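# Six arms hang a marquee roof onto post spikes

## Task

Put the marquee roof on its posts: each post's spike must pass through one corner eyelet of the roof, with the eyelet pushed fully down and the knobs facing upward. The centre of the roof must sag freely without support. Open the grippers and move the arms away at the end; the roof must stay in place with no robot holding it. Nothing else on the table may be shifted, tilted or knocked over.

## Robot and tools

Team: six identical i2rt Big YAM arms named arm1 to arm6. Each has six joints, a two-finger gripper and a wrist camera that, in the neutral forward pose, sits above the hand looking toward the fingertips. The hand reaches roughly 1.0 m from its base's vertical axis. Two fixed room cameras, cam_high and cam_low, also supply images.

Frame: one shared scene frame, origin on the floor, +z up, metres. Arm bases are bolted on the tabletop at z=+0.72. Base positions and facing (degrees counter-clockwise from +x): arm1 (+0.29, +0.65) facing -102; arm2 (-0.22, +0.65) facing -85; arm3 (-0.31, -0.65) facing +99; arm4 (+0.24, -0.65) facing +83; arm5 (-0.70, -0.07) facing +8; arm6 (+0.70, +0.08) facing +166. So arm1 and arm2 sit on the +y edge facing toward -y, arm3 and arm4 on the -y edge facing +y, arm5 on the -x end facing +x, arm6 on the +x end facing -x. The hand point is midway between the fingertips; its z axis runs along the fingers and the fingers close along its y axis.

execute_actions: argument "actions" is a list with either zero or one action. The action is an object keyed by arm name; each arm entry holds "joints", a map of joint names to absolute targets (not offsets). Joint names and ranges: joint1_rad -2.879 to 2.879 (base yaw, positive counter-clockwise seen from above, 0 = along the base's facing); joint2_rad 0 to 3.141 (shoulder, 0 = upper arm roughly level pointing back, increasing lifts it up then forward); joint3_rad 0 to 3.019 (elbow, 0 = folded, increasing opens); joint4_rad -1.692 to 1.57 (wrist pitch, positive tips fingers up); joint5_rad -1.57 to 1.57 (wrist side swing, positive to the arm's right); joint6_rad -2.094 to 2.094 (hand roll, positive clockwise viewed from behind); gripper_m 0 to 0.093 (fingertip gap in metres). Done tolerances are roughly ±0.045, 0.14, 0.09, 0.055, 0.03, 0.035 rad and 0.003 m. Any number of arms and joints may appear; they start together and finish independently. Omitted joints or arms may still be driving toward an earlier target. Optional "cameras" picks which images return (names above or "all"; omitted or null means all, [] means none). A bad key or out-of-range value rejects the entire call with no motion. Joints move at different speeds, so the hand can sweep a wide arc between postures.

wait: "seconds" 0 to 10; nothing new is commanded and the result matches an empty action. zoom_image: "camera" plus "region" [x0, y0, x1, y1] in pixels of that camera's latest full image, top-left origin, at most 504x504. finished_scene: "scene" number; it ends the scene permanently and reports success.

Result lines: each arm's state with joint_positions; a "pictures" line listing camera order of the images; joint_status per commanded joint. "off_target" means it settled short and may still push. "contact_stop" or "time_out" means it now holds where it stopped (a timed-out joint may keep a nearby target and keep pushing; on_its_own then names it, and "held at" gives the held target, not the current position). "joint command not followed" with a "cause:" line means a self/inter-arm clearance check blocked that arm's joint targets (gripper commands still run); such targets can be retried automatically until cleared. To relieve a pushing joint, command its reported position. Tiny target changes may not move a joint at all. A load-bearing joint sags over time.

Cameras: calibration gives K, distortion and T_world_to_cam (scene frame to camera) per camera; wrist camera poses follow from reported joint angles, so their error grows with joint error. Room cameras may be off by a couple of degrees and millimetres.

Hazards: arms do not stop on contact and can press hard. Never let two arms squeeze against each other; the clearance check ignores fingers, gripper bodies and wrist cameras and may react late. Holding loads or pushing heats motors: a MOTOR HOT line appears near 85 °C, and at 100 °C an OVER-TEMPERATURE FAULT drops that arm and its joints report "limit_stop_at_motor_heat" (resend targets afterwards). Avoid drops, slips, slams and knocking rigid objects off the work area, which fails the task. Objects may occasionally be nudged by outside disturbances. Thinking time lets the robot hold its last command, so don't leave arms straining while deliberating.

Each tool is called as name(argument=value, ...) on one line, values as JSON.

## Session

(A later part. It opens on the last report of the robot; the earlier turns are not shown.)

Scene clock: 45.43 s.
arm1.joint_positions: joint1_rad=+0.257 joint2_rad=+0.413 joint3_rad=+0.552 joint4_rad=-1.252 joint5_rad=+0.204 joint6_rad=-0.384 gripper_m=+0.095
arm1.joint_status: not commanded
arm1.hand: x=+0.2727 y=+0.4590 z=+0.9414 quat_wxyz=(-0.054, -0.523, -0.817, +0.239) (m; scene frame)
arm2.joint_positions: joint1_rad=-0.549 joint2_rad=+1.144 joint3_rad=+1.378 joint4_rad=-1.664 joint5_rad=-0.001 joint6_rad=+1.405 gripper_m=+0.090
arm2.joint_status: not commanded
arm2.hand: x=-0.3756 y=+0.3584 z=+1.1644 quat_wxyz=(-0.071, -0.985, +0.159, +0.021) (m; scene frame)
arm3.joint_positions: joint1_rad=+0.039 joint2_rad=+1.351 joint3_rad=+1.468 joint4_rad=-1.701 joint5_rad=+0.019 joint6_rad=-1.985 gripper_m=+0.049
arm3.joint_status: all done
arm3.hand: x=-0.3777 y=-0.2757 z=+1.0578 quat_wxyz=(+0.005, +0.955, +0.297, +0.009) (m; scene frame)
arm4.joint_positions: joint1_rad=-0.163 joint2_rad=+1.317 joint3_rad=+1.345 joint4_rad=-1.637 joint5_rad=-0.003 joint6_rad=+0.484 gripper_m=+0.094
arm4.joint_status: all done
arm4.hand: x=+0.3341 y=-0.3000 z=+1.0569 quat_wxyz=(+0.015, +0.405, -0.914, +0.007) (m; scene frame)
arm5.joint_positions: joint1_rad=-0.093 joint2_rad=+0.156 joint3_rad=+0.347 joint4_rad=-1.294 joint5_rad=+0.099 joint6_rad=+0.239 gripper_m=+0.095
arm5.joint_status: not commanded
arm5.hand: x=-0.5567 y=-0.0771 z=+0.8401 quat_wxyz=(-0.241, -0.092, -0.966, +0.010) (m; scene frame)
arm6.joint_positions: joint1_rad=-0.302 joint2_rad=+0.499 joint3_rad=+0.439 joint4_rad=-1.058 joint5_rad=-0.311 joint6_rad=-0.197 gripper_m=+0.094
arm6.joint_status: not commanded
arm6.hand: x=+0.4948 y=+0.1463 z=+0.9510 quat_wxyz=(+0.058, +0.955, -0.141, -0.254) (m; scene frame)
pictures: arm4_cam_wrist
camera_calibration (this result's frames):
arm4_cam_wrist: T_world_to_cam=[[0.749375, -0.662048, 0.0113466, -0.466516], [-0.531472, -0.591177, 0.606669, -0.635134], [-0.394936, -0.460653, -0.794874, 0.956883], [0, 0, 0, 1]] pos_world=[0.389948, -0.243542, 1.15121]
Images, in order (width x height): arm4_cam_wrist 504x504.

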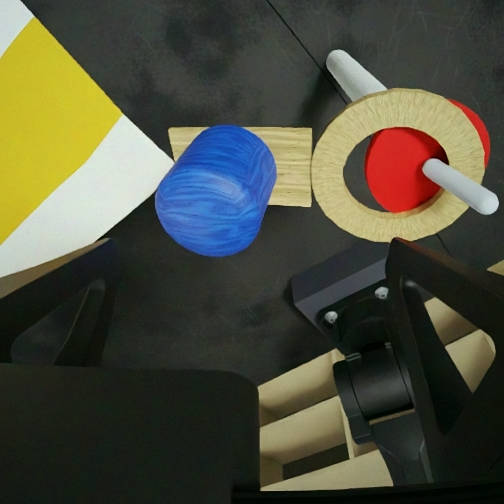

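execute_actions(actions=[{"arm4":{"joints":{"joint1_rad":-0.12,"joint2_rad":1.36,"joint3_rad":1.36,"joint4_rad":-1.6,"joint6_rad":2.05}}}], cameras=["arm4_cam_wrist"])

Scene clock: 47.93 s.
arm1.joint_positions: joint1_rad=+0.257 joint2_rad=+0.413 joint3_rad=+0.552 joint4_rad=-1.252 joint5_rad=+0.204 joint6_rad=-0.384 gripper_m=+0.095
arm1.joint_status: not commanded
arm1.hand: x=+0.2727 y=+0.4590 z=+0.9414 quat_wxyz=(-0.054, -0.523, -0.817, +0.239) (m; scene frame)
arm2.joint_positions: joint1_rad=-0.549 joint2_rad=+1.144 joint3_rad=+1.378 joint4_rad=-1.664 joint5_rad=-0.001 joint6_rad=+1.405 gripper_m=+0.090
arm2.joint_status: not commanded
arm2.hand: x=-0.3756 y=+0.3584 z=+1.1644 quat_wxyz=(-0.071, -0.985, +0.159, +0.021) (m; scene frame)
arm3.joint_positions: joint1_rad=+0.039 joint2_rad=+1.351 joint3_rad=+1.468 joint4_rad=-1.701 joint5_rad=+0.019 joint6_rad=-1.985 gripper_m=+0.049
arm3.joint_status: not commanded
arm3.hand: x=-0.3777 y=-0.2757 z=+1.0578 quat_wxyz=(+0.005, +0.955, +0.297, +0.009) (m; scene frame)
arm4.joint_positions: joint1_rad=-0.130 joint2_rad=+1.349 joint3_rad=+1.345 joint4_rad=-1.612 joint5_rad=-0.003 joint6_rad=+2.035 gripper_m=+0.094
arm4.joint_status: all done
arm4.hand: x=+0.3249 y=-0.2866 z=+1.0459 quat_wxyz=(+0.005, -0.335, -0.942, +0.018) (m; scene frame)
arm5.joint_positions: joint1_rad=-0.093 joint2_rad=+0.156 joint3_rad=+0.347 joint4_rad=-1.294 joint5_rad=+0.099 joint6_rad=+0.239 gripper_m=+0.095
arm5.joint_status: not commanded
arm5.hand: x=-0.5567 y=-0.0771 z=+0.8401 quat_wxyz=(-0.241, -0.092, -0.966, +0.010) (m; scene frame)
arm6.joint_positions: joint1_rad=-0.302 joint2_rad=+0.499 joint3_rad=+0.439 joint4_rad=-1.058 joint5_rad=-0.311 joint6_rad=-0.197 gripper_m=+0.094
arm6.joint_status: not commanded
arm6.hand: x=+0.4948 y=+0.1463 z=+0.9510 quat_wxyz=(+0.058, +0.955, -0.141, -0.254) (m; scene frame)
pictures: arm4_cam_wrist
camera_calibration (this result's frames):
arm4_cam_wrist: T_world_to_cam=[[-0.620772, -0.782366, 0.0504571, -0.080824], [-0.621036, 0.530003, 0.577417, -0.244423], [-0.478494, 0.327108, -0.814889, 1.22446], [0, 0, 0, 1]] pos_world=[0.383929, -0.334221, 1.14301]
Images, in order (width x height): arm4_cam_wrist 504x504.

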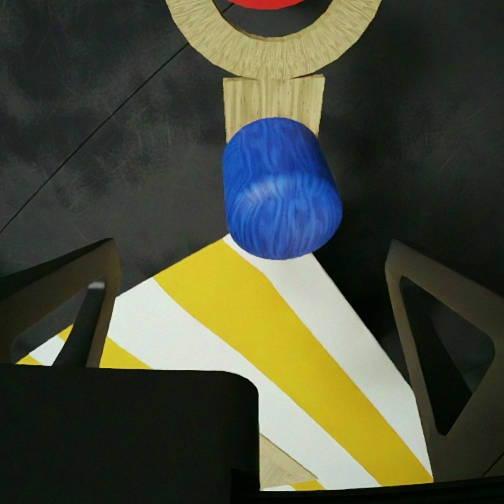

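execute_actions(actions=[{"arm4":{"joints":{"joint2_rad":1.33,"joint3_rad":1.22,"joint4_rad":-1.47}}}], cameras=["arm4_cam_wrist"])

Scene clock: 49.10 s.
arm1.joint_positions: joint1_rad=+0.257 joint2_rad=+0.413 joint3_rad=+0.552 joint4_rad=-1.252 joint5_rad=+0.204 joint6_rad=-0.384 gripper_m=+0.095
arm1.joint_status: not commanded
arm1.hand: x=+0.2727 y=+0.4590 z=+0.9414 quat_wxyz=(-0.054, -0.523, -0.817, +0.239) (m; scene frame)
arm2.joint_positions: joint1_rad=-0.549 joint2_rad=+1.144 joint3_rad=+1.378 joint4_rad=-1.664 joint5_rad=-0.001 joint6_rad=+1.405 gripper_m=+0.090
arm2.joint_status: not commanded
arm2.hand: x=-0.3756 y=+0.3584 z=+1.1644 quat_wxyz=(-0.071, -0.985, +0.159, +0.021) (m; scene frame)
arm3.joint_positions: joint1_rad=+0.039 joint2_rad=+1.351 joint3_rad=+1.468 joint4_rad=-1.701 joint5_rad=+0.019 joint6_rad=-1.985 gripper_m=+0.049
arm3.joint_status: not commanded
arm3.hand: x=-0.3777 y=-0.2757 z=+1.0578 quat_wxyz=(+0.005, +0.955, +0.297, +0.009) (m; scene frame)
arm4.joint_positions: joint1_rad=-0.130 joint2_rad=+1.333 joint3_rad=+1.222 joint4_rad=-1.482 joint5_rad=-0.003 joint6_rad=+2.035 gripper_m=+0.094
arm4.joint_status: all done
arm4.hand: x=+0.3238 y=-0.2891 z=+1.0045 quat_wxyz=(+0.007, -0.336, -0.942, +0.007) (m; scene frame)
arm5.joint_positions: joint1_rad=-0.093 joint2_rad=+0.156 joint3_rad=+0.347 joint4_rad=-1.294 joint5_rad=+0.099 joint6_rad=+0.239 gripper_m=+0.095
arm5.joint_status: not commanded
arm5.hand: x=-0.5567 y=-0.0771 z=+0.8401 quat_wxyz=(-0.241, -0.092, -0.966, +0.010) (m; scene frame)
arm6.joint_positions: joint1_rad=-0.302 joint2_rad=+0.499 joint3_rad=+0.439 joint4_rad=-1.058 joint5_rad=-0.311 joint6_rad=-0.197 gripper_m=+0.094
arm6.joint_status: not commanded
arm6.hand: x=+0.4948 y=+0.1463 z=+0.9510 quat_wxyz=(+0.058, +0.955, -0.141, -0.254) (m; scene frame)
pictures: arm4_cam_wrist
camera_calibration (this result's frames):
arm4_cam_wrist: T_world_to_cam=[[-0.621482, -0.782832, 0.030559, -0.061284], [-0.623508, 0.51786, 0.585712, -0.230914], [-0.474339, 0.344955, -0.809943, 1.18988], [0, 0, 0, 1]] pos_world=[0.382341, -0.338848, 1.10085]
Images, in order (width x height): arm4_cam_wrist 504x504.

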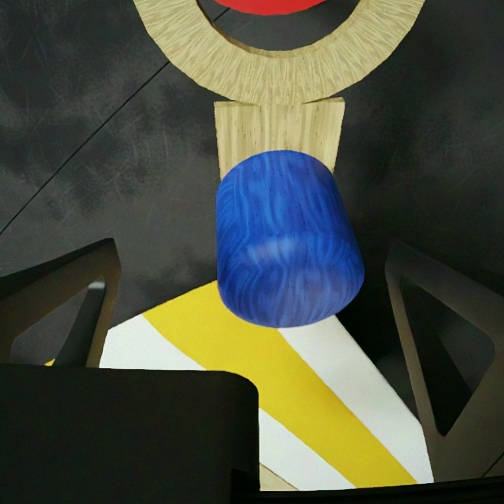

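Lower ~.025 more (knob hangs tilted lower), then grip.

execute_actions(actions=[{"arm4":{"joints":{"joint2_rad":1.3,"joint3_rad":1.13,"joint4_rad":-1.42}}}], cameras=[])

execute_actions(actions=[{"arm4":{"joints":{"gripper_m":0.04}}}], cameras=["arm4_cam_wrist","cam_low"])

Scene clock: 50.10 s.
arm1.joint_positions: joint1_rad=+0.257 joint2_rad=+0.413 joint3_rad=+0.552 joint4_rad=-1.252 joint5_rad=+0.204 joint6_rad=-0.384 gripper_m=+0.095
arm1.joint_status: not commanded
arm1.hand: x=+0.2727 y=+0.4590 z=+0.9414 quat_wxyz=(-0.054, -0.523, -0.817, +0.239) (m; scene frame)
arm2.joint_positions: joint1_rad=-0.549 joint2_rad=+1.144 joint3_rad=+1.378 joint4_rad=-1.664 joint5_rad=-0.001 joint6_rad=+1.405 gripper_m=+0.090
arm2.joint_status: not commanded
arm2.hand: x=-0.3756 y=+0.3584 z=+1.1644 quat_wxyz=(-0.071, -0.985, +0.159, +0.021) (m; scene frame)
arm3.joint_positions: joint1_rad=+0.039 joint2_rad=+1.351 joint3_rad=+1.468 joint4_rad=-1.701 joint5_rad=+0.019 joint6_rad=-1.985 gripper_m=+0.049
arm3.joint_status: not commanded
arm3.hand: x=-0.3777 y=-0.2757 z=+1.0578 quat_wxyz=(+0.005, +0.955, +0.297, +0.009) (m; scene frame)
arm4.joint_positions: joint1_rad=-0.130 joint2_rad=+1.306 joint3_rad=+1.134 joint4_rad=-1.432 joint5_rad=-0.003 joint6_rad=+2.035 gripper_m=+0.094
arm4.joint_status: all done
arm4.hand: x=+0.3200 y=-0.3046 z=+0.9806 quat_wxyz=(+0.006, -0.336, -0.942, +0.013) (m; scene frame)
arm5.joint_positions: joint1_rad=-0.093 joint2_rad=+0.156 joint3_rad=+0.347 joint4_rad=-1.294 joint5_rad=+0.099 joint6_rad=+0.239 gripper_m=+0.095
arm5.joint_status: not commanded
arm5.hand: x=-0.5567 y=-0.0771 z=+0.8401 quat_wxyz=(-0.241, -0.092, -0.966, +0.010) (m; scene frame)
arm6.joint_positions: joint1_rad=-0.302 joint2_rad=+0.499 joint3_rad=+0.439 joint4_rad=-1.058 joint5_rad=-0.311 joint6_rad=-0.197 gripper_m=+0.094
arm6.joint_status: not commanded
arm6.hand: x=+0.4948 y=+0.1463 z=+0.9510 quat_wxyz=(+0.058, +0.955, -0.141, -0.254) (m; scene frame)
pictures: none
No camera images: the call's "cameras" was empty. Leave "cameras" out to get every camera's image.

Scene clock: 50.70 s.
arm1.joint_positions: joint1_rad=+0.257 joint2_rad=+0.413 joint3_rad=+0.552 joint4_rad=-1.252 joint5_rad=+0.204 joint6_rad=-0.384 gripper_m=+0.095
arm1.joint_status: not commanded
arm1.hand: x=+0.2727 y=+0.4590 z=+0.9414 quat_wxyz=(-0.054, -0.523, -0.817, +0.239) (m; scene frame)
arm2.joint_positions: joint1_rad=-0.549 joint2_rad=+1.144 joint3_rad=+1.378 joint4_rad=-1.664 joint5_rad=-0.001 joint6_rad=+1.405 gripper_m=+0.090
arm2.joint_status: not commanded
arm2.hand: x=-0.3756 y=+0.3584 z=+1.1644 quat_wxyz=(-0.071, -0.985, +0.159, +0.021) (m; scene frame)
arm3.joint_positions: joint1_rad=+0.039 joint2_rad=+1.351 joint3_rad=+1.468 joint4_rad=-1.701 joint5_rad=+0.019 joint6_rad=-1.985 gripper_m=+0.049
arm3.joint_status: not commanded
arm3.hand: x=-0.3777 y=-0.2757 z=+1.0578 quat_wxyz=(+0.005, +0.955, +0.297, +0.009) (m; scene frame)
arm4.joint_positions: joint1_rad=-0.130 joint2_rad=+1.306 joint3_rad=+1.134 joint4_rad=-1.429 joint5_rad=-0.001 joint6_rad=+2.036 gripper_m=+0.049
arm4.joint_status: gripper_m off_target (ended at +0.049, target +0.040)
arm4.hand: x=+0.3203 y=-0.3039 z=+0.9806 quat_wxyz=(+0.006, -0.336, -0.942, +0.011) (m; scene frame)
arm5.joint_positions: joint1_rad=-0.093 joint2_rad=+0.156 joint3_rad=+0.347 joint4_rad=-1.294 joint5_rad=+0.099 joint6_rad=+0.239 gripper_m=+0.095
arm5.joint_status: not commanded
arm5.hand: x=-0.5567 y=-0.0771 z=+0.8401 quat_wxyz=(-0.241, -0.092, -0.966, +0.010) (m; scene frame)
arm6.joint_positions: joint1_rad=-0.302 joint2_rad=+0.499 joint3_rad=+0.439 joint4_rad=-1.058 joint5_rad=-0.311 joint6_rad=-0.197 gripper_m=+0.094
arm6.joint_status: not commanded
arm6.hand: x=+0.4948 y=+0.1463 z=+0.9510 quat_wxyz=(+0.058, +0.955, -0.141, -0.254) (m; scene frame)
pictures: arm4_cam_wrist, cam_low
camera_calibration (this result's frames):
arm4_cam_wrist: T_world_to_cam=[[-0.622263, -0.781921, 0.0372705, -0.0803971], [-0.622614, 0.52322, 0.581887, -0.206241], [-0.47449, 0.338882, -0.812415, 1.17463], [0, 0, 0, 1]] pos_world=[0.378913, -0.353015, 1.07729]
Images, in order (width x height): arm4_cam_wrist 504x504, cam_low 896x504.

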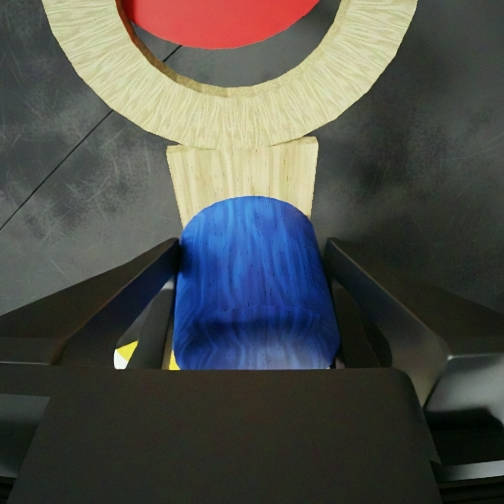

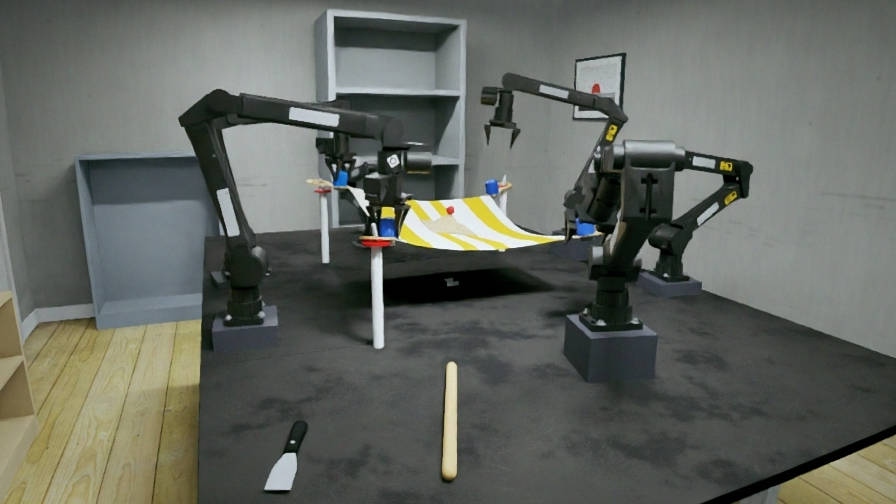

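execute_actions(actions=[{"arm4":{"joints":{"joint2_rad":1.31,"joint3_rad":1.37,"joint4_rad":-1.63}}}], cameras=[])

execute_actions(actions=[{"arm4":{"joints":{"joint1_rad":0.05}},"arm3":{"joints":{"joint3_rad":1.52}}}], cameras=[])

execute_actions(actions=[{"arm3":{"joints":{"joint1_rad":0.16,"joint2_rad":1.33,"joint6_rad":-1.5}}}], cameras=["cam_low","arm3_cam_wrist"])

Scene clock: 53.20 s.
arm1.joint_positions: joint1_rad=+0.257 joint2_rad=+0.413 joint3_rad=+0.552 joint4_rad=-1.252 joint5_rad=+0.204 joint6_rad=-0.384 gripper_m=+0.095
arm1.joint_status: not commanded
arm1.hand: x=+0.2727 y=+0.4590 z=+0.9414 quat_wxyz=(-0.054, -0.523, -0.817, +0.239) (m; scene frame)
arm2.joint_positions: joint1_rad=-0.549 joint2_rad=+1.144 joint3_rad=+1.378 joint4_rad=-1.664 joint5_rad=-0.001 joint6_rad=+1.405 gripper_m=+0.090
arm2.joint_status: not commanded
arm2.hand: x=-0.3756 y=+0.3584 z=+1.1644 quat_wxyz=(-0.071, -0.985, +0.159, +0.021) (m; scene frame)
arm3.joint_positions: joint1_rad=+0.039 joint2_rad=+1.351 joint3_rad=+1.468 joint4_rad=-1.701 joint5_rad=+0.019 joint6_rad=-1.985 gripper_m=+0.049
arm3.joint_status: not commanded
arm3.hand: x=-0.3777 y=-0.2757 z=+1.0578 quat_wxyz=(+0.005, +0.955, +0.297, +0.009) (m; scene frame)
arm4.joint_positions: joint1_rad=-0.142 joint2_rad=+1.324 joint3_rad=+1.273 joint4_rad=-1.602 joint5_rad=+0.031 joint6_rad=+2.027 gripper_m=+0.048
arm4.joint_status: joint3_rad time_out (moved +0.139 of +0.236); the others done
arm4.on_its_own: joint3_rad reads +1.273 and still pushes toward +1.370 since a time_out
arm4.hand: x=+0.3302 y=-0.3075 z=+1.0277 quat_wxyz=(-0.013, -0.336, -0.941, +0.035) (m; scene frame)
arm5.joint_positions: joint1_rad=-0.093 joint2_rad=+0.156 joint3_rad=+0.347 joint4_rad=-1.294 joint5_rad=+0.099 joint6_rad=+0.239 gripper_m=+0.095
arm5.joint_status: not commanded
arm5.hand: x=-0.5567 y=-0.0771 z=+0.8401 quat_wxyz=(-0.241, -0.092, -0.966, +0.010) (m; scene frame)
arm6.joint_positions: joint1_rad=-0.302 joint2_rad=+0.499 joint3_rad=+0.439 joint4_rad=-1.058 joint5_rad=-0.311 joint6_rad=-0.197 gripper_m=+0.094
arm6.joint_status: not commanded
arm6.hand: x=+0.4948 y=+0.1463 z=+0.9510 quat_wxyz=(+0.058, +0.955, -0.141, -0.254) (m; scene frame)
pictures: none
No camera images: the call's "cameras" was empty. Leave "cameras" out to get every camera's image.

not run: a stop came earlier in this reply.

not run: a stop came earlier in this reply.

execute_actions(actions=[], cameras=["cam_low","arm4_cam_wrist"])

zoom_image(camera="cam_low", region=[300,150,480,290])

Scene clock: 53.37 s.
arm1.joint_positions: joint1_rad=+0.257 joint2_rad=+0.413 joint3_rad=+0.552 joint4_rad=-1.252 joint5_rad=+0.204 joint6_rad=-0.384 gripper_m=+0.095
arm1.joint_status: not commanded
arm1.hand: x=+0.2727 y=+0.4590 z=+0.9414 quat_wxyz=(-0.054, -0.523, -0.817, +0.239) (m; scene frame)
arm2.joint_positions: joint1_rad=-0.549 joint2_rad=+1.144 joint3_rad=+1.378 joint4_rad=-1.664 joint5_rad=-0.001 joint6_rad=+1.405 gripper_m=+0.090
arm2.joint_status: not commanded
arm2.hand: x=-0.3756 y=+0.3584 z=+1.1644 quat_wxyz=(-0.071, -0.985, +0.159, +0.021) (m; scene frame)
arm3.joint_positions: joint1_rad=+0.039 joint2_rad=+1.351 joint3_rad=+1.468 joint4_rad=-1.701 joint5_rad=+0.019 joint6_rad=-1.985 gripper_m=+0.049
arm3.joint_status: not commanded
arm3.hand: x=-0.3777 y=-0.2757 z=+1.0578 quat_wxyz=(+0.005, +0.955, +0.297, +0.009) (m; scene frame)
arm4.joint_positions: joint1_rad=-0.142 joint2_rad=+1.324 joint3_rad=+1.273 joint4_rad=-1.602 joint5_rad=+0.031 joint6_rad=+2.027 gripper_m=+0.048
arm4.joint_status: joint3_rad time_out (moved +0.139 of +0.236); the others done
arm4.on_its_own: joint3_rad reads +1.273 and still pushes toward +1.370 since a time_out
arm4.hand: x=+0.3302 y=-0.3075 z=+1.0277 quat_wxyz=(-0.013, -0.336, -0.941, +0.035) (m; scene frame)
arm5.joint_positions: joint1_rad=-0.093 joint2_rad=+0.156 joint3_rad=+0.347 joint4_rad=-1.294 joint5_rad=+0.099 joint6_rad=+0.239 gripper_m=+0.095
arm5.joint_status: not commanded
arm5.hand: x=-0.5567 y=-0.0771 z=+0.8401 quat_wxyz=(-0.241, -0.092, -0.966, +0.010) (m; scene frame)
arm6.joint_positions: joint1_rad=-0.302 joint2_rad=+0.499 joint3_rad=+0.439 joint4_rad=-1.058 joint5_rad=-0.311 joint6_rad=-0.197 gripper_m=+0.094
arm6.joint_status: not commanded
arm6.hand: x=+0.4948 y=+0.1463 z=+0.9510 quat_wxyz=(+0.058, +0.955, -0.141, -0.254) (m; scene frame)
pictures: arm4_cam_wrist, cam_low
camera_calibration (this result's frames):
arm4_cam_wrist: T_world_to_cam=[[-0.623391, -0.778722, 0.070537, -0.111636], [-0.633568, 0.55593, 0.538083, -0.166916], [-0.458231, 0.290746, -0.839935, 1.22691], [0, 0, 0, 1]] pos_world=[0.386864, -0.35086, 1.12822]
Images, in order (width x height): arm4_cam_wrist 504x504, cam_low 896x504.

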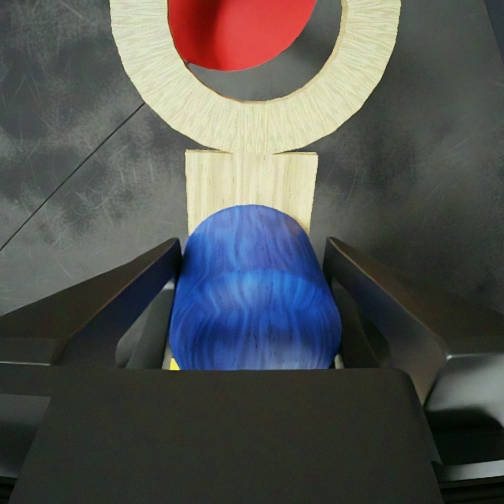

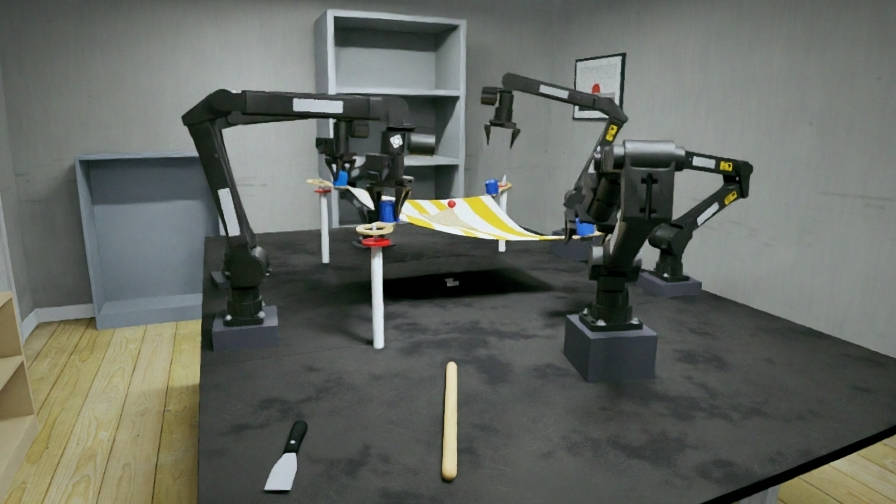

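Region (300, 150, 480, 290) of cam_low's 896x504 image, scaled by 2.800, with more detail than that image has.

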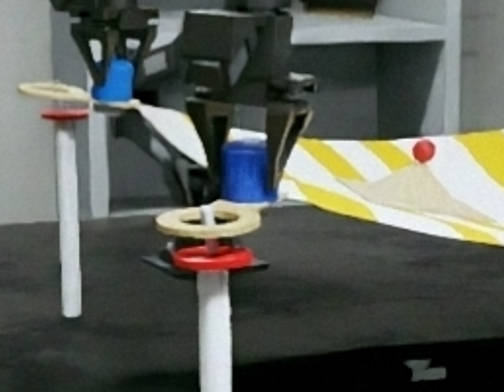

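execute_actions(actions=[{"arm4":{"joints":{"joint3_rad":1.27}},"arm3":{"joints":{"joint1_rad":0.0,"joint2_rad":1.45,"joint3_rad":1.6,"joint4_rad":-1.69,"joint6_rad":-2.05}}}], cameras=[])

execute_actions(actions=[{"arm3":{"joints":{"joint1_rad":0.19}}}], cameras=["cam_high","arm3_cam_wrist"])

Scene clock: 55.13 s.
arm1.joint_positions: joint1_rad=+0.257 joint2_rad=+0.413 joint3_rad=+0.552 joint4_rad=-1.252 joint5_rad=+0.204 joint6_rad=-0.384 gripper_m=+0.095
arm1.joint_status: not commanded
arm1.hand: x=+0.2727 y=+0.4590 z=+0.9414 quat_wxyz=(-0.054, -0.523, -0.817, +0.239) (m; scene frame)
arm2.joint_positions: joint1_rad=-0.549 joint2_rad=+1.144 joint3_rad=+1.378 joint4_rad=-1.664 joint5_rad=-0.001 joint6_rad=+1.405 gripper_m=+0.090
arm2.joint_status: not commanded
arm2.hand: x=-0.3756 y=+0.3584 z=+1.1644 quat_wxyz=(-0.071, -0.985, +0.159, +0.021) (m; scene frame)
arm3.joint_positions: joint1_rad=-0.001 joint2_rad=+1.458 joint3_rad=+1.543 joint4_rad=-1.697 joint5_rad=+0.007 joint6_rad=-2.027 gripper_m=+0.049
arm3.joint_status: all done
arm3.hand: x=-0.3698 y=-0.2385 z=+1.0455 quat_wxyz=(+0.019, +0.954, +0.298, +0.001) (m; scene frame)
arm4.joint_positions: joint1_rad=-0.142 joint2_rad=+1.324 joint3_rad=+1.265 joint4_rad=-1.602 joint5_rad=+0.027 joint6_rad=+2.024 gripper_m=+0.048
arm4.joint_status: all done
arm4.hand: x=+0.3290 y=-0.3093 z=+1.0249 quat_wxyz=(-0.012, -0.335, -0.941, +0.039) (m; scene frame)
arm5.joint_positions: joint1_rad=-0.093 joint2_rad=+0.156 joint3_rad=+0.347 joint4_rad=-1.294 joint5_rad=+0.099 joint6_rad=+0.239 gripper_m=+0.095
arm5.joint_status: not commanded
arm5.hand: x=-0.5567 y=-0.0771 z=+0.8401 quat_wxyz=(-0.241, -0.092, -0.966, +0.010) (m; scene frame)
arm6.joint_positions: joint1_rad=-0.302 joint2_rad=+0.499 joint3_rad=+0.439 joint4_rad=-1.058 joint5_rad=-0.311 joint6_rad=-0.197 gripper_m=+0.094
arm6.joint_status: not commanded
arm6.hand: x=+0.4948 y=+0.1463 z=+0.9510 quat_wxyz=(+0.058, +0.955, -0.141, -0.254) (m; scene frame)
pictures: none
No camera images: the call's "cameras" was empty. Leave "cameras" out to get every camera's image.

Scene clock: 57.17 s.
arm1.joint_positions: joint1_rad=+0.257 joint2_rad=+0.413 joint3_rad=+0.552 joint4_rad=-1.252 joint5_rad=+0.204 joint6_rad=-0.384 gripper_m=+0.095
arm1.joint_status: not commanded
arm1.hand: x=+0.2727 y=+0.4590 z=+0.9414 quat_wxyz=(-0.054, -0.523, -0.817, +0.239) (m; scene frame)
arm2.joint_positions: joint1_rad=-0.549 joint2_rad=+1.144 joint3_rad=+1.378 joint4_rad=-1.664 joint5_rad=-0.001 joint6_rad=+1.405 gripper_m=+0.090
arm2.joint_status: not commanded
arm2.hand: x=-0.3756 y=+0.3584 z=+1.1644 quat_wxyz=(-0.071, -0.985, +0.159, +0.021) (m; scene frame)
arm3.joint_positions: joint1_rad=+0.077 joint2_rad=+1.454 joint3_rad=+1.573 joint4_rad=-1.682 joint5_rad=+0.080 joint6_rad=-2.080 gripper_m=+0.049
arm3.joint_status: joint1_rad time_out (moved +0.077 of +0.191)
arm3.on_its_own: joint1_rad reads +0.077 and still pushes toward +0.190 since a time_out
arm3.hand: x=-0.3916 y=-0.2326 z=+1.0587 quat_wxyz=(+0.000, +0.933, +0.359, +0.041) (m; scene frame)
arm4.joint_positions: joint1_rad=-0.142 joint2_rad=+1.324 joint3_rad=+1.265 joint4_rad=-1.602 joint5_rad=+0.027 joint6_rad=+2.022 gripper_m=+0.048
arm4.joint_status: not commanded
arm4.hand: x=+0.3290 y=-0.3093 z=+1.0249 quat_wxyz=(-0.012, -0.334, -0.942, +0.040) (m; scene frame)
arm5.joint_positions: joint1_rad=-0.093 joint2_rad=+0.156 joint3_rad=+0.347 joint4_rad=-1.294 joint5_rad=+0.099 joint6_rad=+0.239 gripper_m=+0.095
arm5.joint_status: not commanded
arm5.hand: x=-0.5567 y=-0.0771 z=+0.8401 quat_wxyz=(-0.241, -0.092, -0.966, +0.010) (m; scene frame)
arm6.joint_positions: joint1_rad=-0.302 joint2_rad=+0.499 joint3_rad=+0.439 joint4_rad=-1.058 joint5_rad=-0.311 joint6_rad=-0.197 gripper_m=+0.094
arm6.joint_status: not commanded
arm6.hand: x=+0.4948 y=+0.1463 z=+0.9510 quat_wxyz=(+0.058, +0.955, -0.141, -0.254) (m; scene frame)
pictures: arm3_cam_wrist, cam_high
camera_calibration (this result's frames):
arm3_cam_wrist: T_world_to_cam=[[-0.67026, 0.741731, -0.0242234, -0.0678621], [0.553678, 0.521529, 0.649191, -0.346336], [0.494158, 0.421715, -0.76024, 1.21857], [0, 0, 0, 1]] pos_world=[-0.455891, -0.282928, 1.1496]
Images, in order (width x height): arm3_cam_wrist 504x504, cam_high 896x504.

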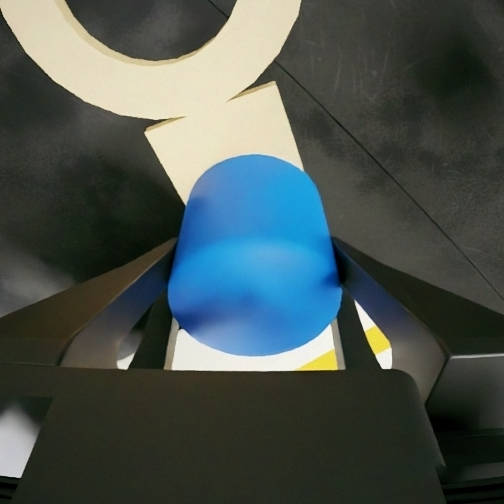

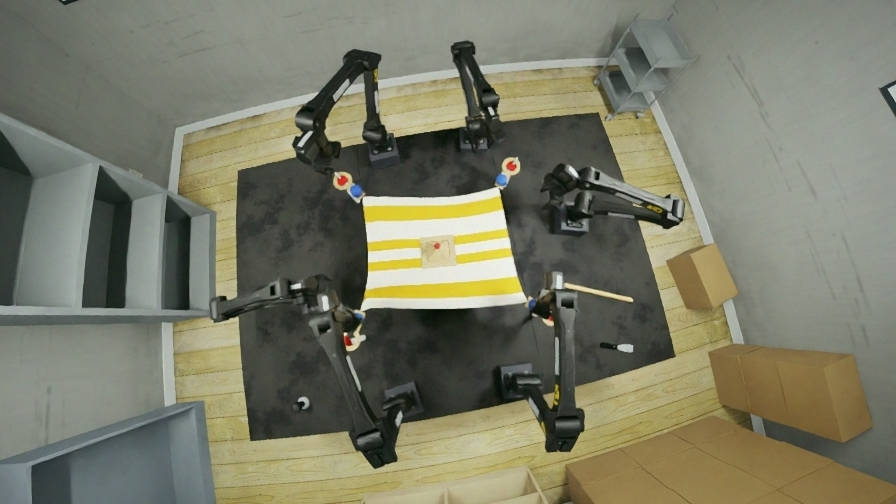

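execute_actions(actions=[{"arm4":{"joints":{"joint2_rad":1.30,"joint3_rad":1.13,"joint4_rad":-1.42}},"arm3":{"joints":{"joint1_rad":0.077}}}], cameras=["cam_high","arm3_cam_wrist"])

Scene clock: 59.03 s.
arm1.joint_positions: joint1_rad=+0.257 joint2_rad=+0.413 joint3_rad=+0.552 joint4_rad=-1.252 joint5_rad=+0.204 joint6_rad=-0.384 gripper_m=+0.095
arm1.joint_status: not commanded
arm1.hand: x=+0.2727 y=+0.4590 z=+0.9414 quat_wxyz=(-0.054, -0.523, -0.817, +0.239) (m; scene frame)
arm2.joint_positions: joint1_rad=-0.549 joint2_rad=+1.144 joint3_rad=+1.378 joint4_rad=-1.664 joint5_rad=-0.001 joint6_rad=+1.405 gripper_m=+0.090
arm2.joint_status: not commanded
arm2.hand: x=-0.3756 y=+0.3584 z=+1.1644 quat_wxyz=(-0.071, -0.985, +0.159, +0.021) (m; scene frame)
arm3.joint_positions: joint1_rad=+0.050 joint2_rad=+1.454 joint3_rad=+1.573 joint4_rad=-1.682 joint5_rad=+0.033 joint6_rad=-2.073 gripper_m=+0.049
arm3.joint_status: all done
arm3.hand: x=-0.3883 y=-0.2322 z=+1.0583 quat_wxyz=(-0.004, +0.939, +0.343, +0.017) (m; scene frame)
arm4.joint_positions: joint1_rad=-0.128 joint2_rad=+1.292 joint3_rad=+1.146 joint4_rad=-1.439 joint5_rad=+0.003 joint6_rad=+2.040 gripper_m=+0.048
arm4.joint_status: all done
arm4.hand: x=+0.3206 y=-0.3039 z=+0.9900 quat_wxyz=(+0.004, -0.337, -0.941, +0.003) (m; scene frame)
arm5.joint_positions: joint1_rad=-0.093 joint2_rad=+0.156 joint3_rad=+0.347 joint4_rad=-1.294 joint5_rad=+0.099 joint6_rad=+0.239 gripper_m=+0.095
arm5.joint_status: not commanded
arm5.hand: x=-0.5567 y=-0.0771 z=+0.8401 quat_wxyz=(-0.241, -0.092, -0.966, +0.010) (m; scene frame)
arm6.joint_positions: joint1_rad=-0.302 joint2_rad=+0.499 joint3_rad=+0.439 joint4_rad=-1.058 joint5_rad=-0.311 joint6_rad=-0.197 gripper_m=+0.094
arm6.joint_status: not commanded
arm6.hand: x=+0.4948 y=+0.1463 z=+0.9510 quat_wxyz=(+0.058, +0.955, -0.141, -0.254) (m; scene frame)
pictures: arm3_cam_wrist, cam_high
camera_calibration (this result's frames):
arm3_cam_wrist: T_world_to_cam=[[-0.646024, 0.763316, -0.000697713, -0.0764374], [0.600353, 0.508666, 0.617118, -0.299044], [0.471411, 0.398255, -0.78687, 1.23028], [0, 0, 0, 1]] pos_world=[-0.449814, -0.279503, 1.15256]
Images, in order (width x height): arm3_cam_wrist 504x504, cam_high 896x504.

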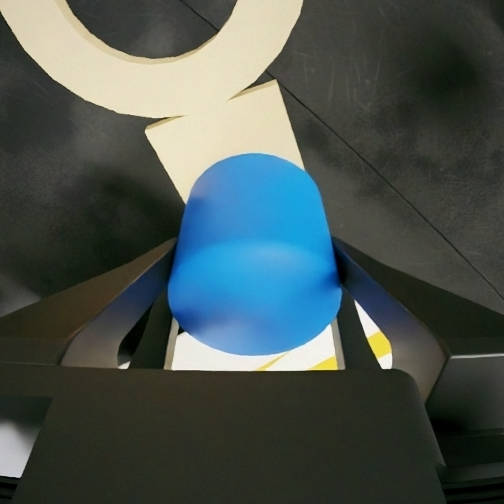

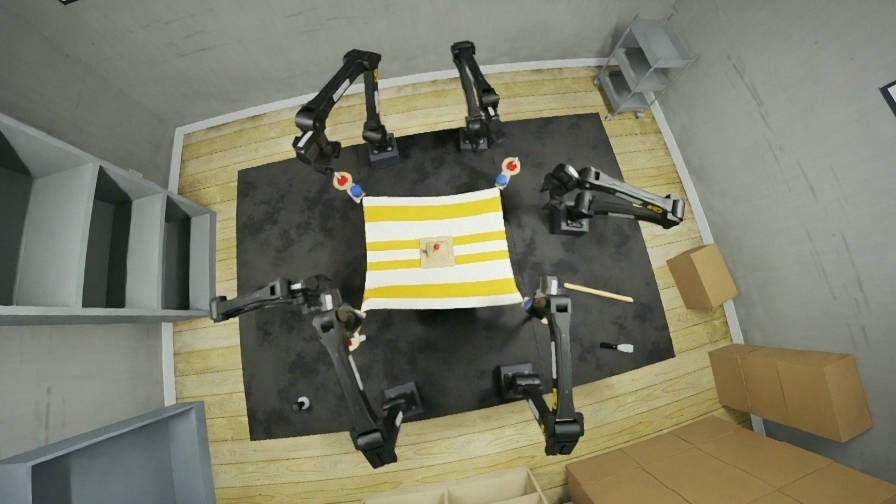

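execute_actions(actions=[{"arm4":{"joints":{"joint1_rad":-0.04}},"arm3":{"joints":{"joint1_rad":0.26,"joint2_rad":1.40,"joint3_rad":1.55}}}], cameras=["cam_high","arm3_cam_wrist"])

Scene clock: 61.33 s.
arm1.joint_positions: joint1_rad=+0.257 joint2_rad=+0.413 joint3_rad=+0.552 joint4_rad=-1.252 joint5_rad=+0.204 joint6_rad=-0.384 gripper_m=+0.095
arm1.joint_status: not commanded
arm1.hand: x=+0.2727 y=+0.4590 z=+0.9414 quat_wxyz=(-0.054, -0.523, -0.817, +0.239) (m; scene frame)
arm2.joint_positions: joint1_rad=-0.549 joint2_rad=+1.144 joint3_rad=+1.378 joint4_rad=-1.664 joint5_rad=-0.001 joint6_rad=+1.405 gripper_m=+0.090
arm2.joint_status: not commanded
arm2.hand: x=-0.3756 y=+0.3584 z=+1.1644 quat_wxyz=(-0.071, -0.985, +0.159, +0.021) (m; scene frame)
arm3.joint_positions: joint1_rad=+0.109 joint2_rad=+1.397 joint3_rad=+1.570 joint4_rad=-1.672 joint5_rad=+0.109 joint6_rad=-2.081 gripper_m=+0.049
arm3.joint_status: joint1_rad time_out (moved +0.059 of +0.210); the others done
arm3.on_its_own: joint1_rad reads +0.109 and still pushes toward +0.260 since a time_out
arm3.hand: x=-0.3979 y=-0.2433 z=+1.0808 quat_wxyz=(-0.031, +0.926, +0.372, +0.059) (m; scene frame)
arm4.joint_positions: joint1_rad=-0.100 joint2_rad=+1.292 joint3_rad=+1.140 joint4_rad=-1.439 joint5_rad=+0.045 joint6_rad=+2.041 gripper_m=+0.048
arm4.joint_status: joint1_rad time_out (moved +0.028 of +0.088)
arm4.on_its_own: joint1_rad reads -0.100 and still pushes toward -0.040 since a time_out
arm4.hand: x=+0.3175 y=-0.3050 z=+0.9879 quat_wxyz=(-0.017, -0.324, -0.946, +0.003) (m; scene frame)
arm5.joint_positions: joint1_rad=-0.093 joint2_rad=+0.156 joint3_rad=+0.347 joint4_rad=-1.294 joint5_rad=+0.099 joint6_rad=+0.239 gripper_m=+0.095
arm5.joint_status: not commanded
arm5.hand: x=-0.5567 y=-0.0771 z=+0.8401 quat_wxyz=(-0.241, -0.092, -0.966, +0.010) (m; scene frame)
arm6.joint_positions: joint1_rad=-0.302 joint2_rad=+0.499 joint3_rad=+0.439 joint4_rad=-1.058 joint5_rad=-0.311 joint6_rad=-0.197 gripper_m=+0.094
arm6.joint_status: not commanded
arm6.hand: x=+0.4948 y=+0.1463 z=+0.9510 quat_wxyz=(+0.058, +0.955, -0.141, -0.254) (m; scene frame)
pictures: arm3_cam_wrist, cam_high
camera_calibration (this result's frames):
arm3_cam_wrist: T_world_to_cam=[[-0.694121, 0.719661, 0.0168855, -0.122854], [0.528483, 0.49352, 0.690756, -0.413378], [0.488776, 0.488392, -0.722891, 1.21665], [0, 0, 0, 1]] pos_world=[-0.461485, -0.30178, 1.16713]
Images, in order (width x height): arm3_cam_wrist 504x504, cam_high 896x504.

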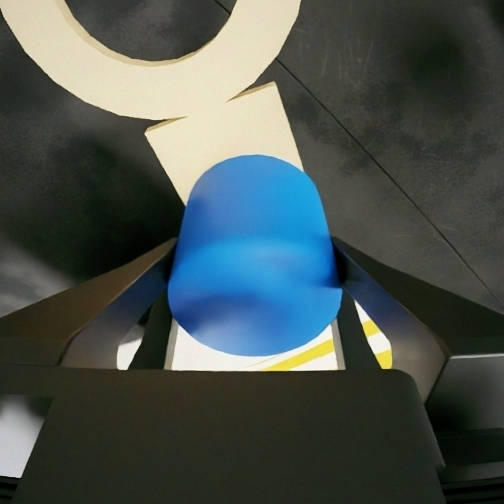

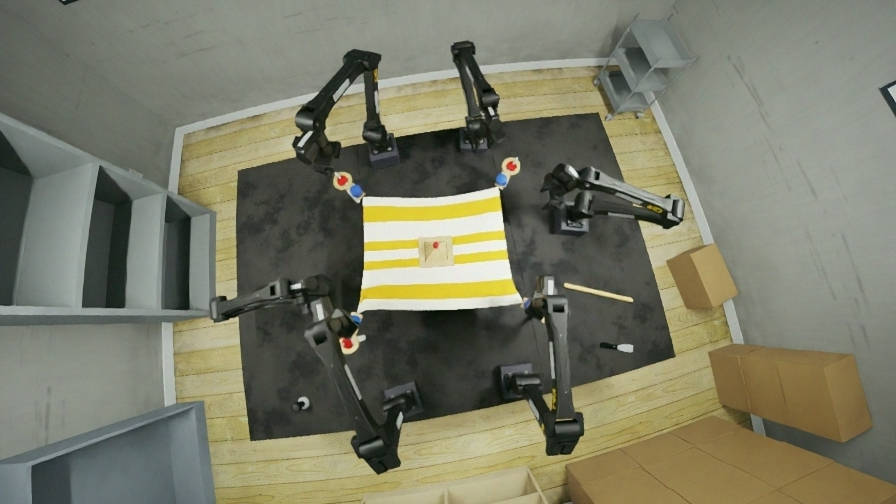

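zoom_image(camera="cam_high", region=[280,270,440,380])

execute_actions(actions=[{"arm3":{"joints":{"joint2_rad":1.42,"joint3_rad":1.50,"joint4_rad":-1.65}},"arm5":{"joints":{"joint1_rad":-0.6,"joint2_rad":0.5,"joint3_rad":0.75,"joint4_rad":-0.9,"joint5_rad":0,"joint6_rad":0}}}], cameras=["cam_low","arm3_cam_wrist","arm5_cam_wrist"])

Region (280, 270, 440, 380) of cam_high's 896x504 image, scaled by 3.150, with more detail than that image has; it fills the top 346 rows of this view, and the rest is white.

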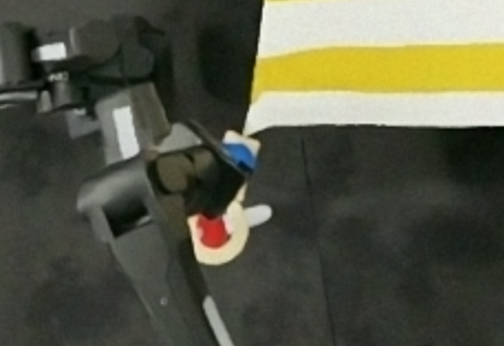

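Scene clock: 64.10 s.
arm1.joint_positions: joint1_rad=+0.257 joint2_rad=+0.413 joint3_rad=+0.552 joint4_rad=-1.252 joint5_rad=+0.204 joint6_rad=-0.384 gripper_m=+0.095
arm1.joint_status: not commanded
arm1.hand: x=+0.2727 y=+0.4590 z=+0.9414 quat_wxyz=(-0.054, -0.523, -0.817, +0.239) (m; scene frame)
arm2.joint_positions: joint1_rad=-0.549 joint2_rad=+1.144 joint3_rad=+1.378 joint4_rad=-1.664 joint5_rad=-0.001 joint6_rad=+1.405 gripper_m=+0.090
arm2.joint_status: not commanded
arm2.hand: x=-0.3756 y=+0.3584 z=+1.1644 quat_wxyz=(-0.071, -0.985, +0.159, +0.021) (m; scene frame)
arm3.joint_positions: joint1_rad=+0.109 joint2_rad=+1.398 joint3_rad=+1.541 joint4_rad=-1.642 joint5_rad=+0.116 joint6_rad=-2.081 gripper_m=+0.049
arm3.joint_status: all done
arm3.on_its_own: joint1_rad reads +0.109 and still pushes toward +0.260 since a time_out
arm3.hand: x=-0.3972 y=-0.2408 z=+1.0700 quat_wxyz=(-0.030, +0.926, +0.372, +0.063) (m; scene frame)
arm4.joint_positions: joint1_rad=-0.100 joint2_rad=+1.292 joint3_rad=+1.140 joint4_rad=-1.439 joint5_rad=+0.045 joint6_rad=+2.041 gripper_m=+0.048
arm4.joint_status: not commanded
arm4.on_its_own: joint1_rad reads -0.100 and still pushes toward -0.040 since a time_out
arm4.hand: x=+0.3175 y=-0.3050 z=+0.9879 quat_wxyz=(-0.017, -0.324, -0.946, +0.003) (m; scene frame)
arm5.joint_positions: joint1_rad=-0.444 joint2_rad=+0.455 joint3_rad=+0.597 joint4_rad=-0.997 joint5_rad=+0.003 joint6_rad=+0.054 gripper_m=+0.095
arm5.joint_status: joint1_rad time_out (moved -0.351 of -0.507); joint3_rad time_out (moved +0.249 of +0.403); joint4_rad time_out (moved +0.297 of +0.394); joint6_rad time_out (moved -0.185 of -0.239); the others done
arm5.on_its_own: joint1_rad is held at -0.435, not at your -0.600, since a time_out; joint3_rad is held at +0.601, not at your +0.750, since a time_out; joint4_rad is held at -1.002, not at your -0.900, since a time_out; joint6_rad is held at +0.056, not at your +0.000, since a time_out
arm5.hand: x=-0.4615 y=-0.1402 z=+0.9569 quat_wxyz=(-0.352, -0.156, -0.922, +0.039) (m; scene frame)
arm6.joint_positions: joint1_rad=-0.302 joint2_rad=+0.499 joint3_rad=+0.439 joint4_rad=-1.058 joint5_rad=-0.311 joint6_rad=-0.197 gripper_m=+0.094
arm6.joint_status: not commanded
arm6.hand: x=+0.4948 y=+0.1463 z=+0.9510 quat_wxyz=(+0.058, +0.955, -0.141, -0.254) (m; scene frame)
pictures: arm3_cam_wrist, arm5_cam_wrist, cam_low
joint command not followed: on one or more control steps a check withheld the commanded joint targets of the arm5 arm, and it was not sent them on those steps.
cause: the commanded joint targets would bring a part of the robot too close to another arm (this arm's wrist (the part past joint 4) and the other arm's wrist (the part past joint 4)); next, command targets that bring no part of the robot closer to that arm.
camera_calibration (this result's frames):
arm3_cam_wrist: T_world_to_cam=[[-0.69383, 0.720002, 0.014032, -0.120787], [0.524045, 0.49144, 0.695603, -0.414951], [0.49394, 0.489984, -0.718289, 1.20485], [0, 0, 0, 1]] pos_world=[-0.461476, -0.299466, 1.15577]
arm5_cam_wrist: T_world_to_cam=[[-0.306256, -0.951515, -0.0287562, -0.244907], [-0.946358, 0.307588, -0.0989776, -0.294324], [0.103024, -0.00309886, -0.994674, 1.12475], [0, 0, 0, 1]] pos_world=[-0.469416, -0.139017, 1.08259]
Images, in order (width x height): arm3_cam_wrist 504x504, arm5_cam_wrist 504x504, cam_low 896x504.

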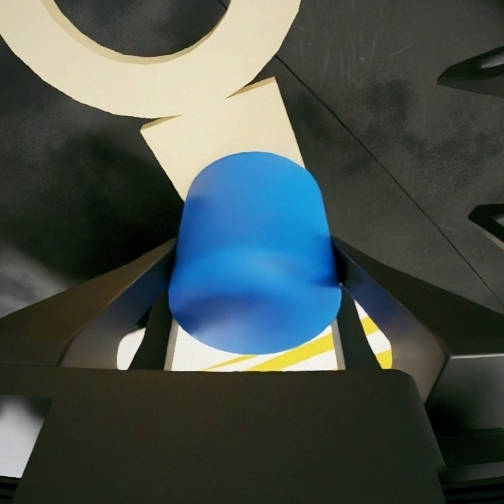

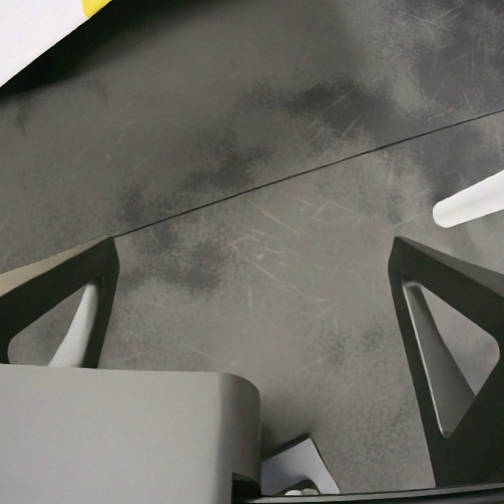

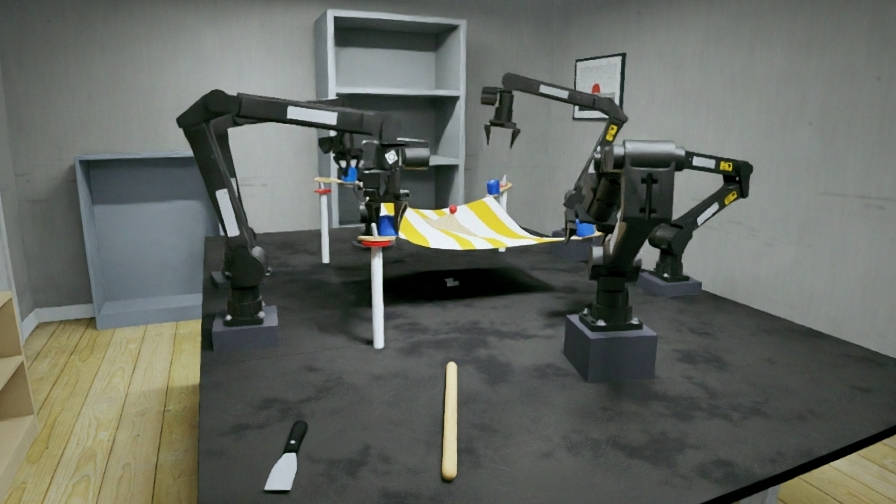

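Retract arm5; inspect.

execute_actions(actions=[{"arm5":{"joints":{"joint1_rad":0.3,"joint2_rad":0.16,"joint3_rad":0.35,"joint4_rad":-1.2}}}], cameras=["cam_low"])

zoom_image(camera="cam_low", region=[290,150,410,220])

Scene clock: 65.53 s.
arm1.joint_positions: joint1_rad=+0.257 joint2_rad=+0.413 joint3_rad=+0.552 joint4_rad=-1.252 joint5_rad=+0.204 joint6_rad=-0.384 gripper_m=+0.095
arm1.joint_status: not commanded
arm1.hand: x=+0.2727 y=+0.4590 z=+0.9414 quat_wxyz=(-0.054, -0.523, -0.817, +0.239) (m; scene frame)
arm2.joint_positions: joint1_rad=-0.549 joint2_rad=+1.144 joint3_rad=+1.378 joint4_rad=-1.664 joint5_rad=-0.001 joint6_rad=+1.405 gripper_m=+0.090
arm2.joint_status: not commanded
arm2.hand: x=-0.3756 y=+0.3584 z=+1.1644 quat_wxyz=(-0.071, -0.985, +0.159, +0.021) (m; scene frame)
arm3.joint_positions: joint1_rad=+0.109 joint2_rad=+1.398 joint3_rad=+1.541 joint4_rad=-1.642 joint5_rad=+0.116 joint6_rad=-2.081 gripper_m=+0.049
arm3.joint_status: not commanded
arm3.on_its_own: joint1_rad reads +0.109 and still pushes toward +0.260 since a time_out
arm3.hand: x=-0.3972 y=-0.2408 z=+1.0700 quat_wxyz=(-0.030, +0.926, +0.372, +0.063) (m; scene frame)
arm4.joint_positions: joint1_rad=-0.100 joint2_rad=+1.292 joint3_rad=+1.140 joint4_rad=-1.439 joint5_rad=+0.045 joint6_rad=+2.041 gripper_m=+0.048
arm4.joint_status: not commanded
arm4.on_its_own: joint1_rad reads -0.100 and still pushes toward -0.040 since a time_out
arm4.hand: x=+0.3175 y=-0.3050 z=+0.9879 quat_wxyz=(-0.017, -0.324, -0.946, +0.003) (m; scene frame)
arm5.joint_positions: joint1_rad=+0.293 joint2_rad=+0.164 joint3_rad=+0.341 joint4_rad=-1.196 joint5_rad=+0.002 joint6_rad=+0.054 gripper_m=+0.095
arm5.joint_status: all done
arm5.on_its_own: joint6_rad is held at +0.056, not at your +0.000, since a time_out
arm5.hand: x=-0.5538 y=+0.0018 z=+0.8472 quat_wxyz=(-0.269, +0.194, -0.941, -0.068) (m; scene frame)
arm6.joint_positions: joint1_rad=-0.302 joint2_rad=+0.499 joint3_rad=+0.439 joint4_rad=-1.058 joint5_rad=-0.311 joint6_rad=-0.197 gripper_m=+0.094
arm6.joint_status: not commanded
arm6.hand: x=+0.4948 y=+0.1463 z=+0.9510 quat_wxyz=(+0.058, +0.955, -0.141, -0.254) (m; scene frame)
pictures: cam_low
Images, in order (width x height): cam_low 896x504.

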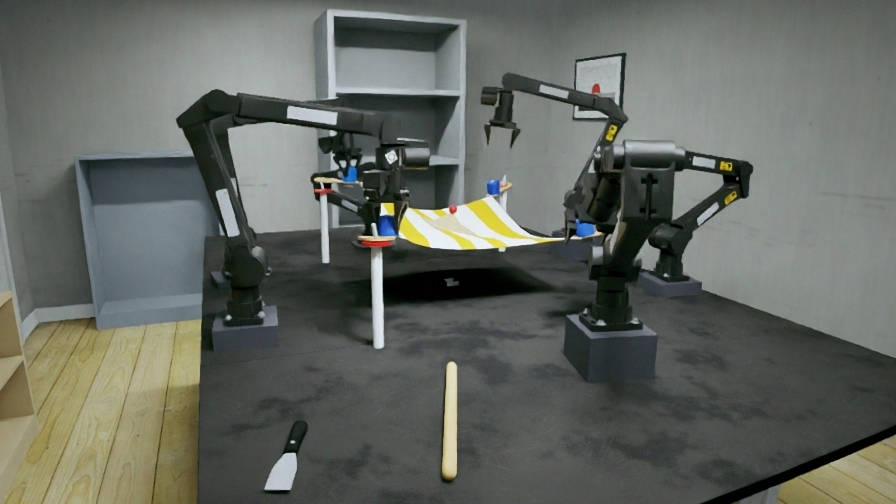

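Region (290, 150, 410, 220) of cam_low's 896x504 image, scaled by 4.200, with more detail than that image has; it fills the top 294 rows of this view, and the rest is white.

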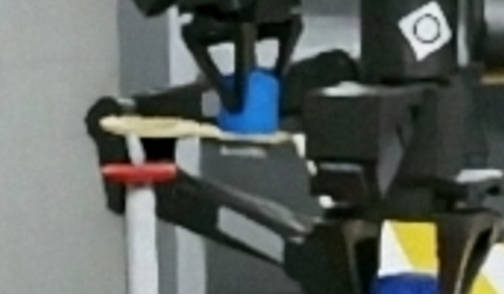

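execute_actions(actions=[{"arm3":{"joints":{"joint3_rad":1.44,"joint4_rad":-1.58}}}], cameras=["cam_low","arm3_cam_wrist"])

zoom_image(camera="cam_low", region=[290,150,410,220])

Scene clock: 66.53 s.
arm1.joint_positions: joint1_rad=+0.257 joint2_rad=+0.413 joint3_rad=+0.552 joint4_rad=-1.252 joint5_rad=+0.204 joint6_rad=-0.384 gripper_m=+0.095
arm1.joint_status: not commanded
arm1.hand: x=+0.2727 y=+0.4590 z=+0.9414 quat_wxyz=(-0.054, -0.523, -0.817, +0.239) (m; scene frame)
arm2.joint_positions: joint1_rad=-0.549 joint2_rad=+1.144 joint3_rad=+1.378 joint4_rad=-1.664 joint5_rad=-0.001 joint6_rad=+1.405 gripper_m=+0.090
arm2.joint_status: not commanded
arm2.hand: x=-0.3756 y=+0.3584 z=+1.1644 quat_wxyz=(-0.071, -0.985, +0.159, +0.021) (m; scene frame)
arm3.joint_positions: joint1_rad=+0.109 joint2_rad=+1.412 joint3_rad=+1.471 joint4_rad=-1.570 joint5_rad=+0.105 joint6_rad=-2.081 gripper_m=+0.049
arm3.joint_status: all done
arm3.on_its_own: joint1_rad reads +0.109 and still pushes toward +0.260 since a time_out
arm3.hand: x=-0.4005 y=-0.2359 z=+1.0374 quat_wxyz=(-0.025, +0.926, +0.373, +0.056) (m; scene frame)
arm4.joint_positions: joint1_rad=-0.100 joint2_rad=+1.292 joint3_rad=+1.140 joint4_rad=-1.439 joint5_rad=+0.045 joint6_rad=+2.041 gripper_m=+0.048
arm4.joint_status: not commanded
arm4.on_its_own: joint1_rad reads -0.100 and still pushes toward -0.040 since a time_out
arm4.hand: x=+0.3175 y=-0.3050 z=+0.9879 quat_wxyz=(-0.017, -0.324, -0.946, +0.003) (m; scene frame)
arm5.joint_positions: joint1_rad=+0.293 joint2_rad=+0.164 joint3_rad=+0.341 joint4_rad=-1.196 joint5_rad=+0.002 joint6_rad=+0.054 gripper_m=+0.095
arm5.joint_status: not commanded
arm5.on_its_own: joint6_rad is held at +0.056, not at your +0.000, since a time_out
arm5.hand: x=-0.5538 y=+0.0018 z=+0.8472 quat_wxyz=(-0.269, +0.194, -0.941, -0.068) (m; scene frame)
arm6.joint_positions: joint1_rad=-0.302 joint2_rad=+0.499 joint3_rad=+0.439 joint4_rad=-1.058 joint5_rad=-0.311 joint6_rad=-0.197 gripper_m=+0.094
arm6.joint_status: not commanded
arm6.hand: x=+0.4948 y=+0.1463 z=+0.9510 quat_wxyz=(+0.058, +0.955, -0.141, -0.254) (m; scene frame)
pictures: arm3_cam_wrist, cam_low
camera_calibration (this result's frames):
arm3_cam_wrist: T_world_to_cam=[[-0.694313, 0.719622, 0.00860001, -0.120836], [0.529046, 0.502266, 0.683988, -0.376343], [0.487893, 0.479452, -0.729442, 1.18729], [0, 0, 0, 1]] pos_world=[-0.464065, -0.293268, 1.12451]
Images, in order (width x height): arm3_cam_wrist 504x504, cam_low 896x504.

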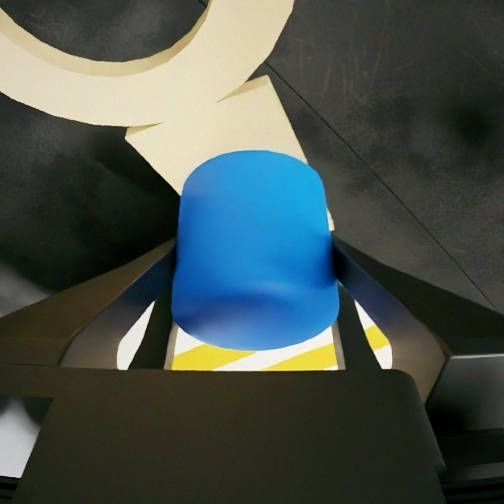

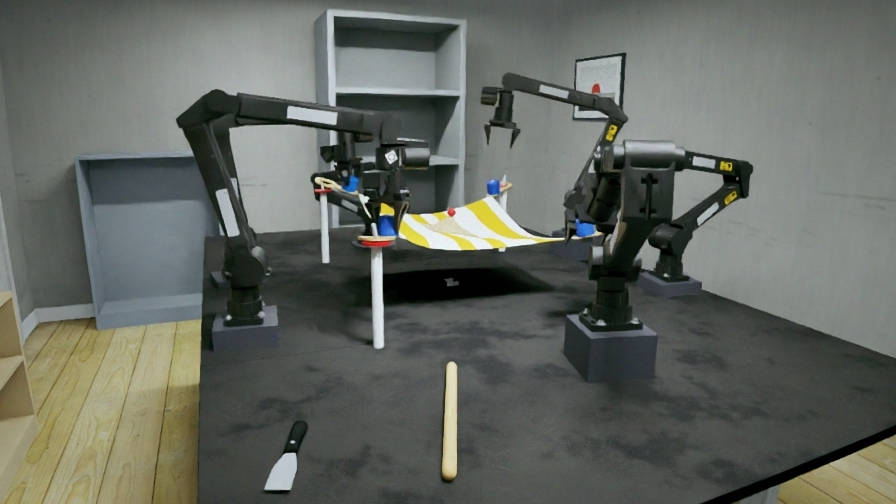

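Region (290, 150, 410, 220) of cam_low's 896x504 image, scaled by 4.200, with more detail than that image has; it fills the top 294 rows of this view, and the rest is white.

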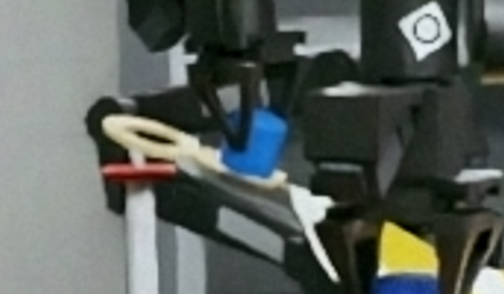

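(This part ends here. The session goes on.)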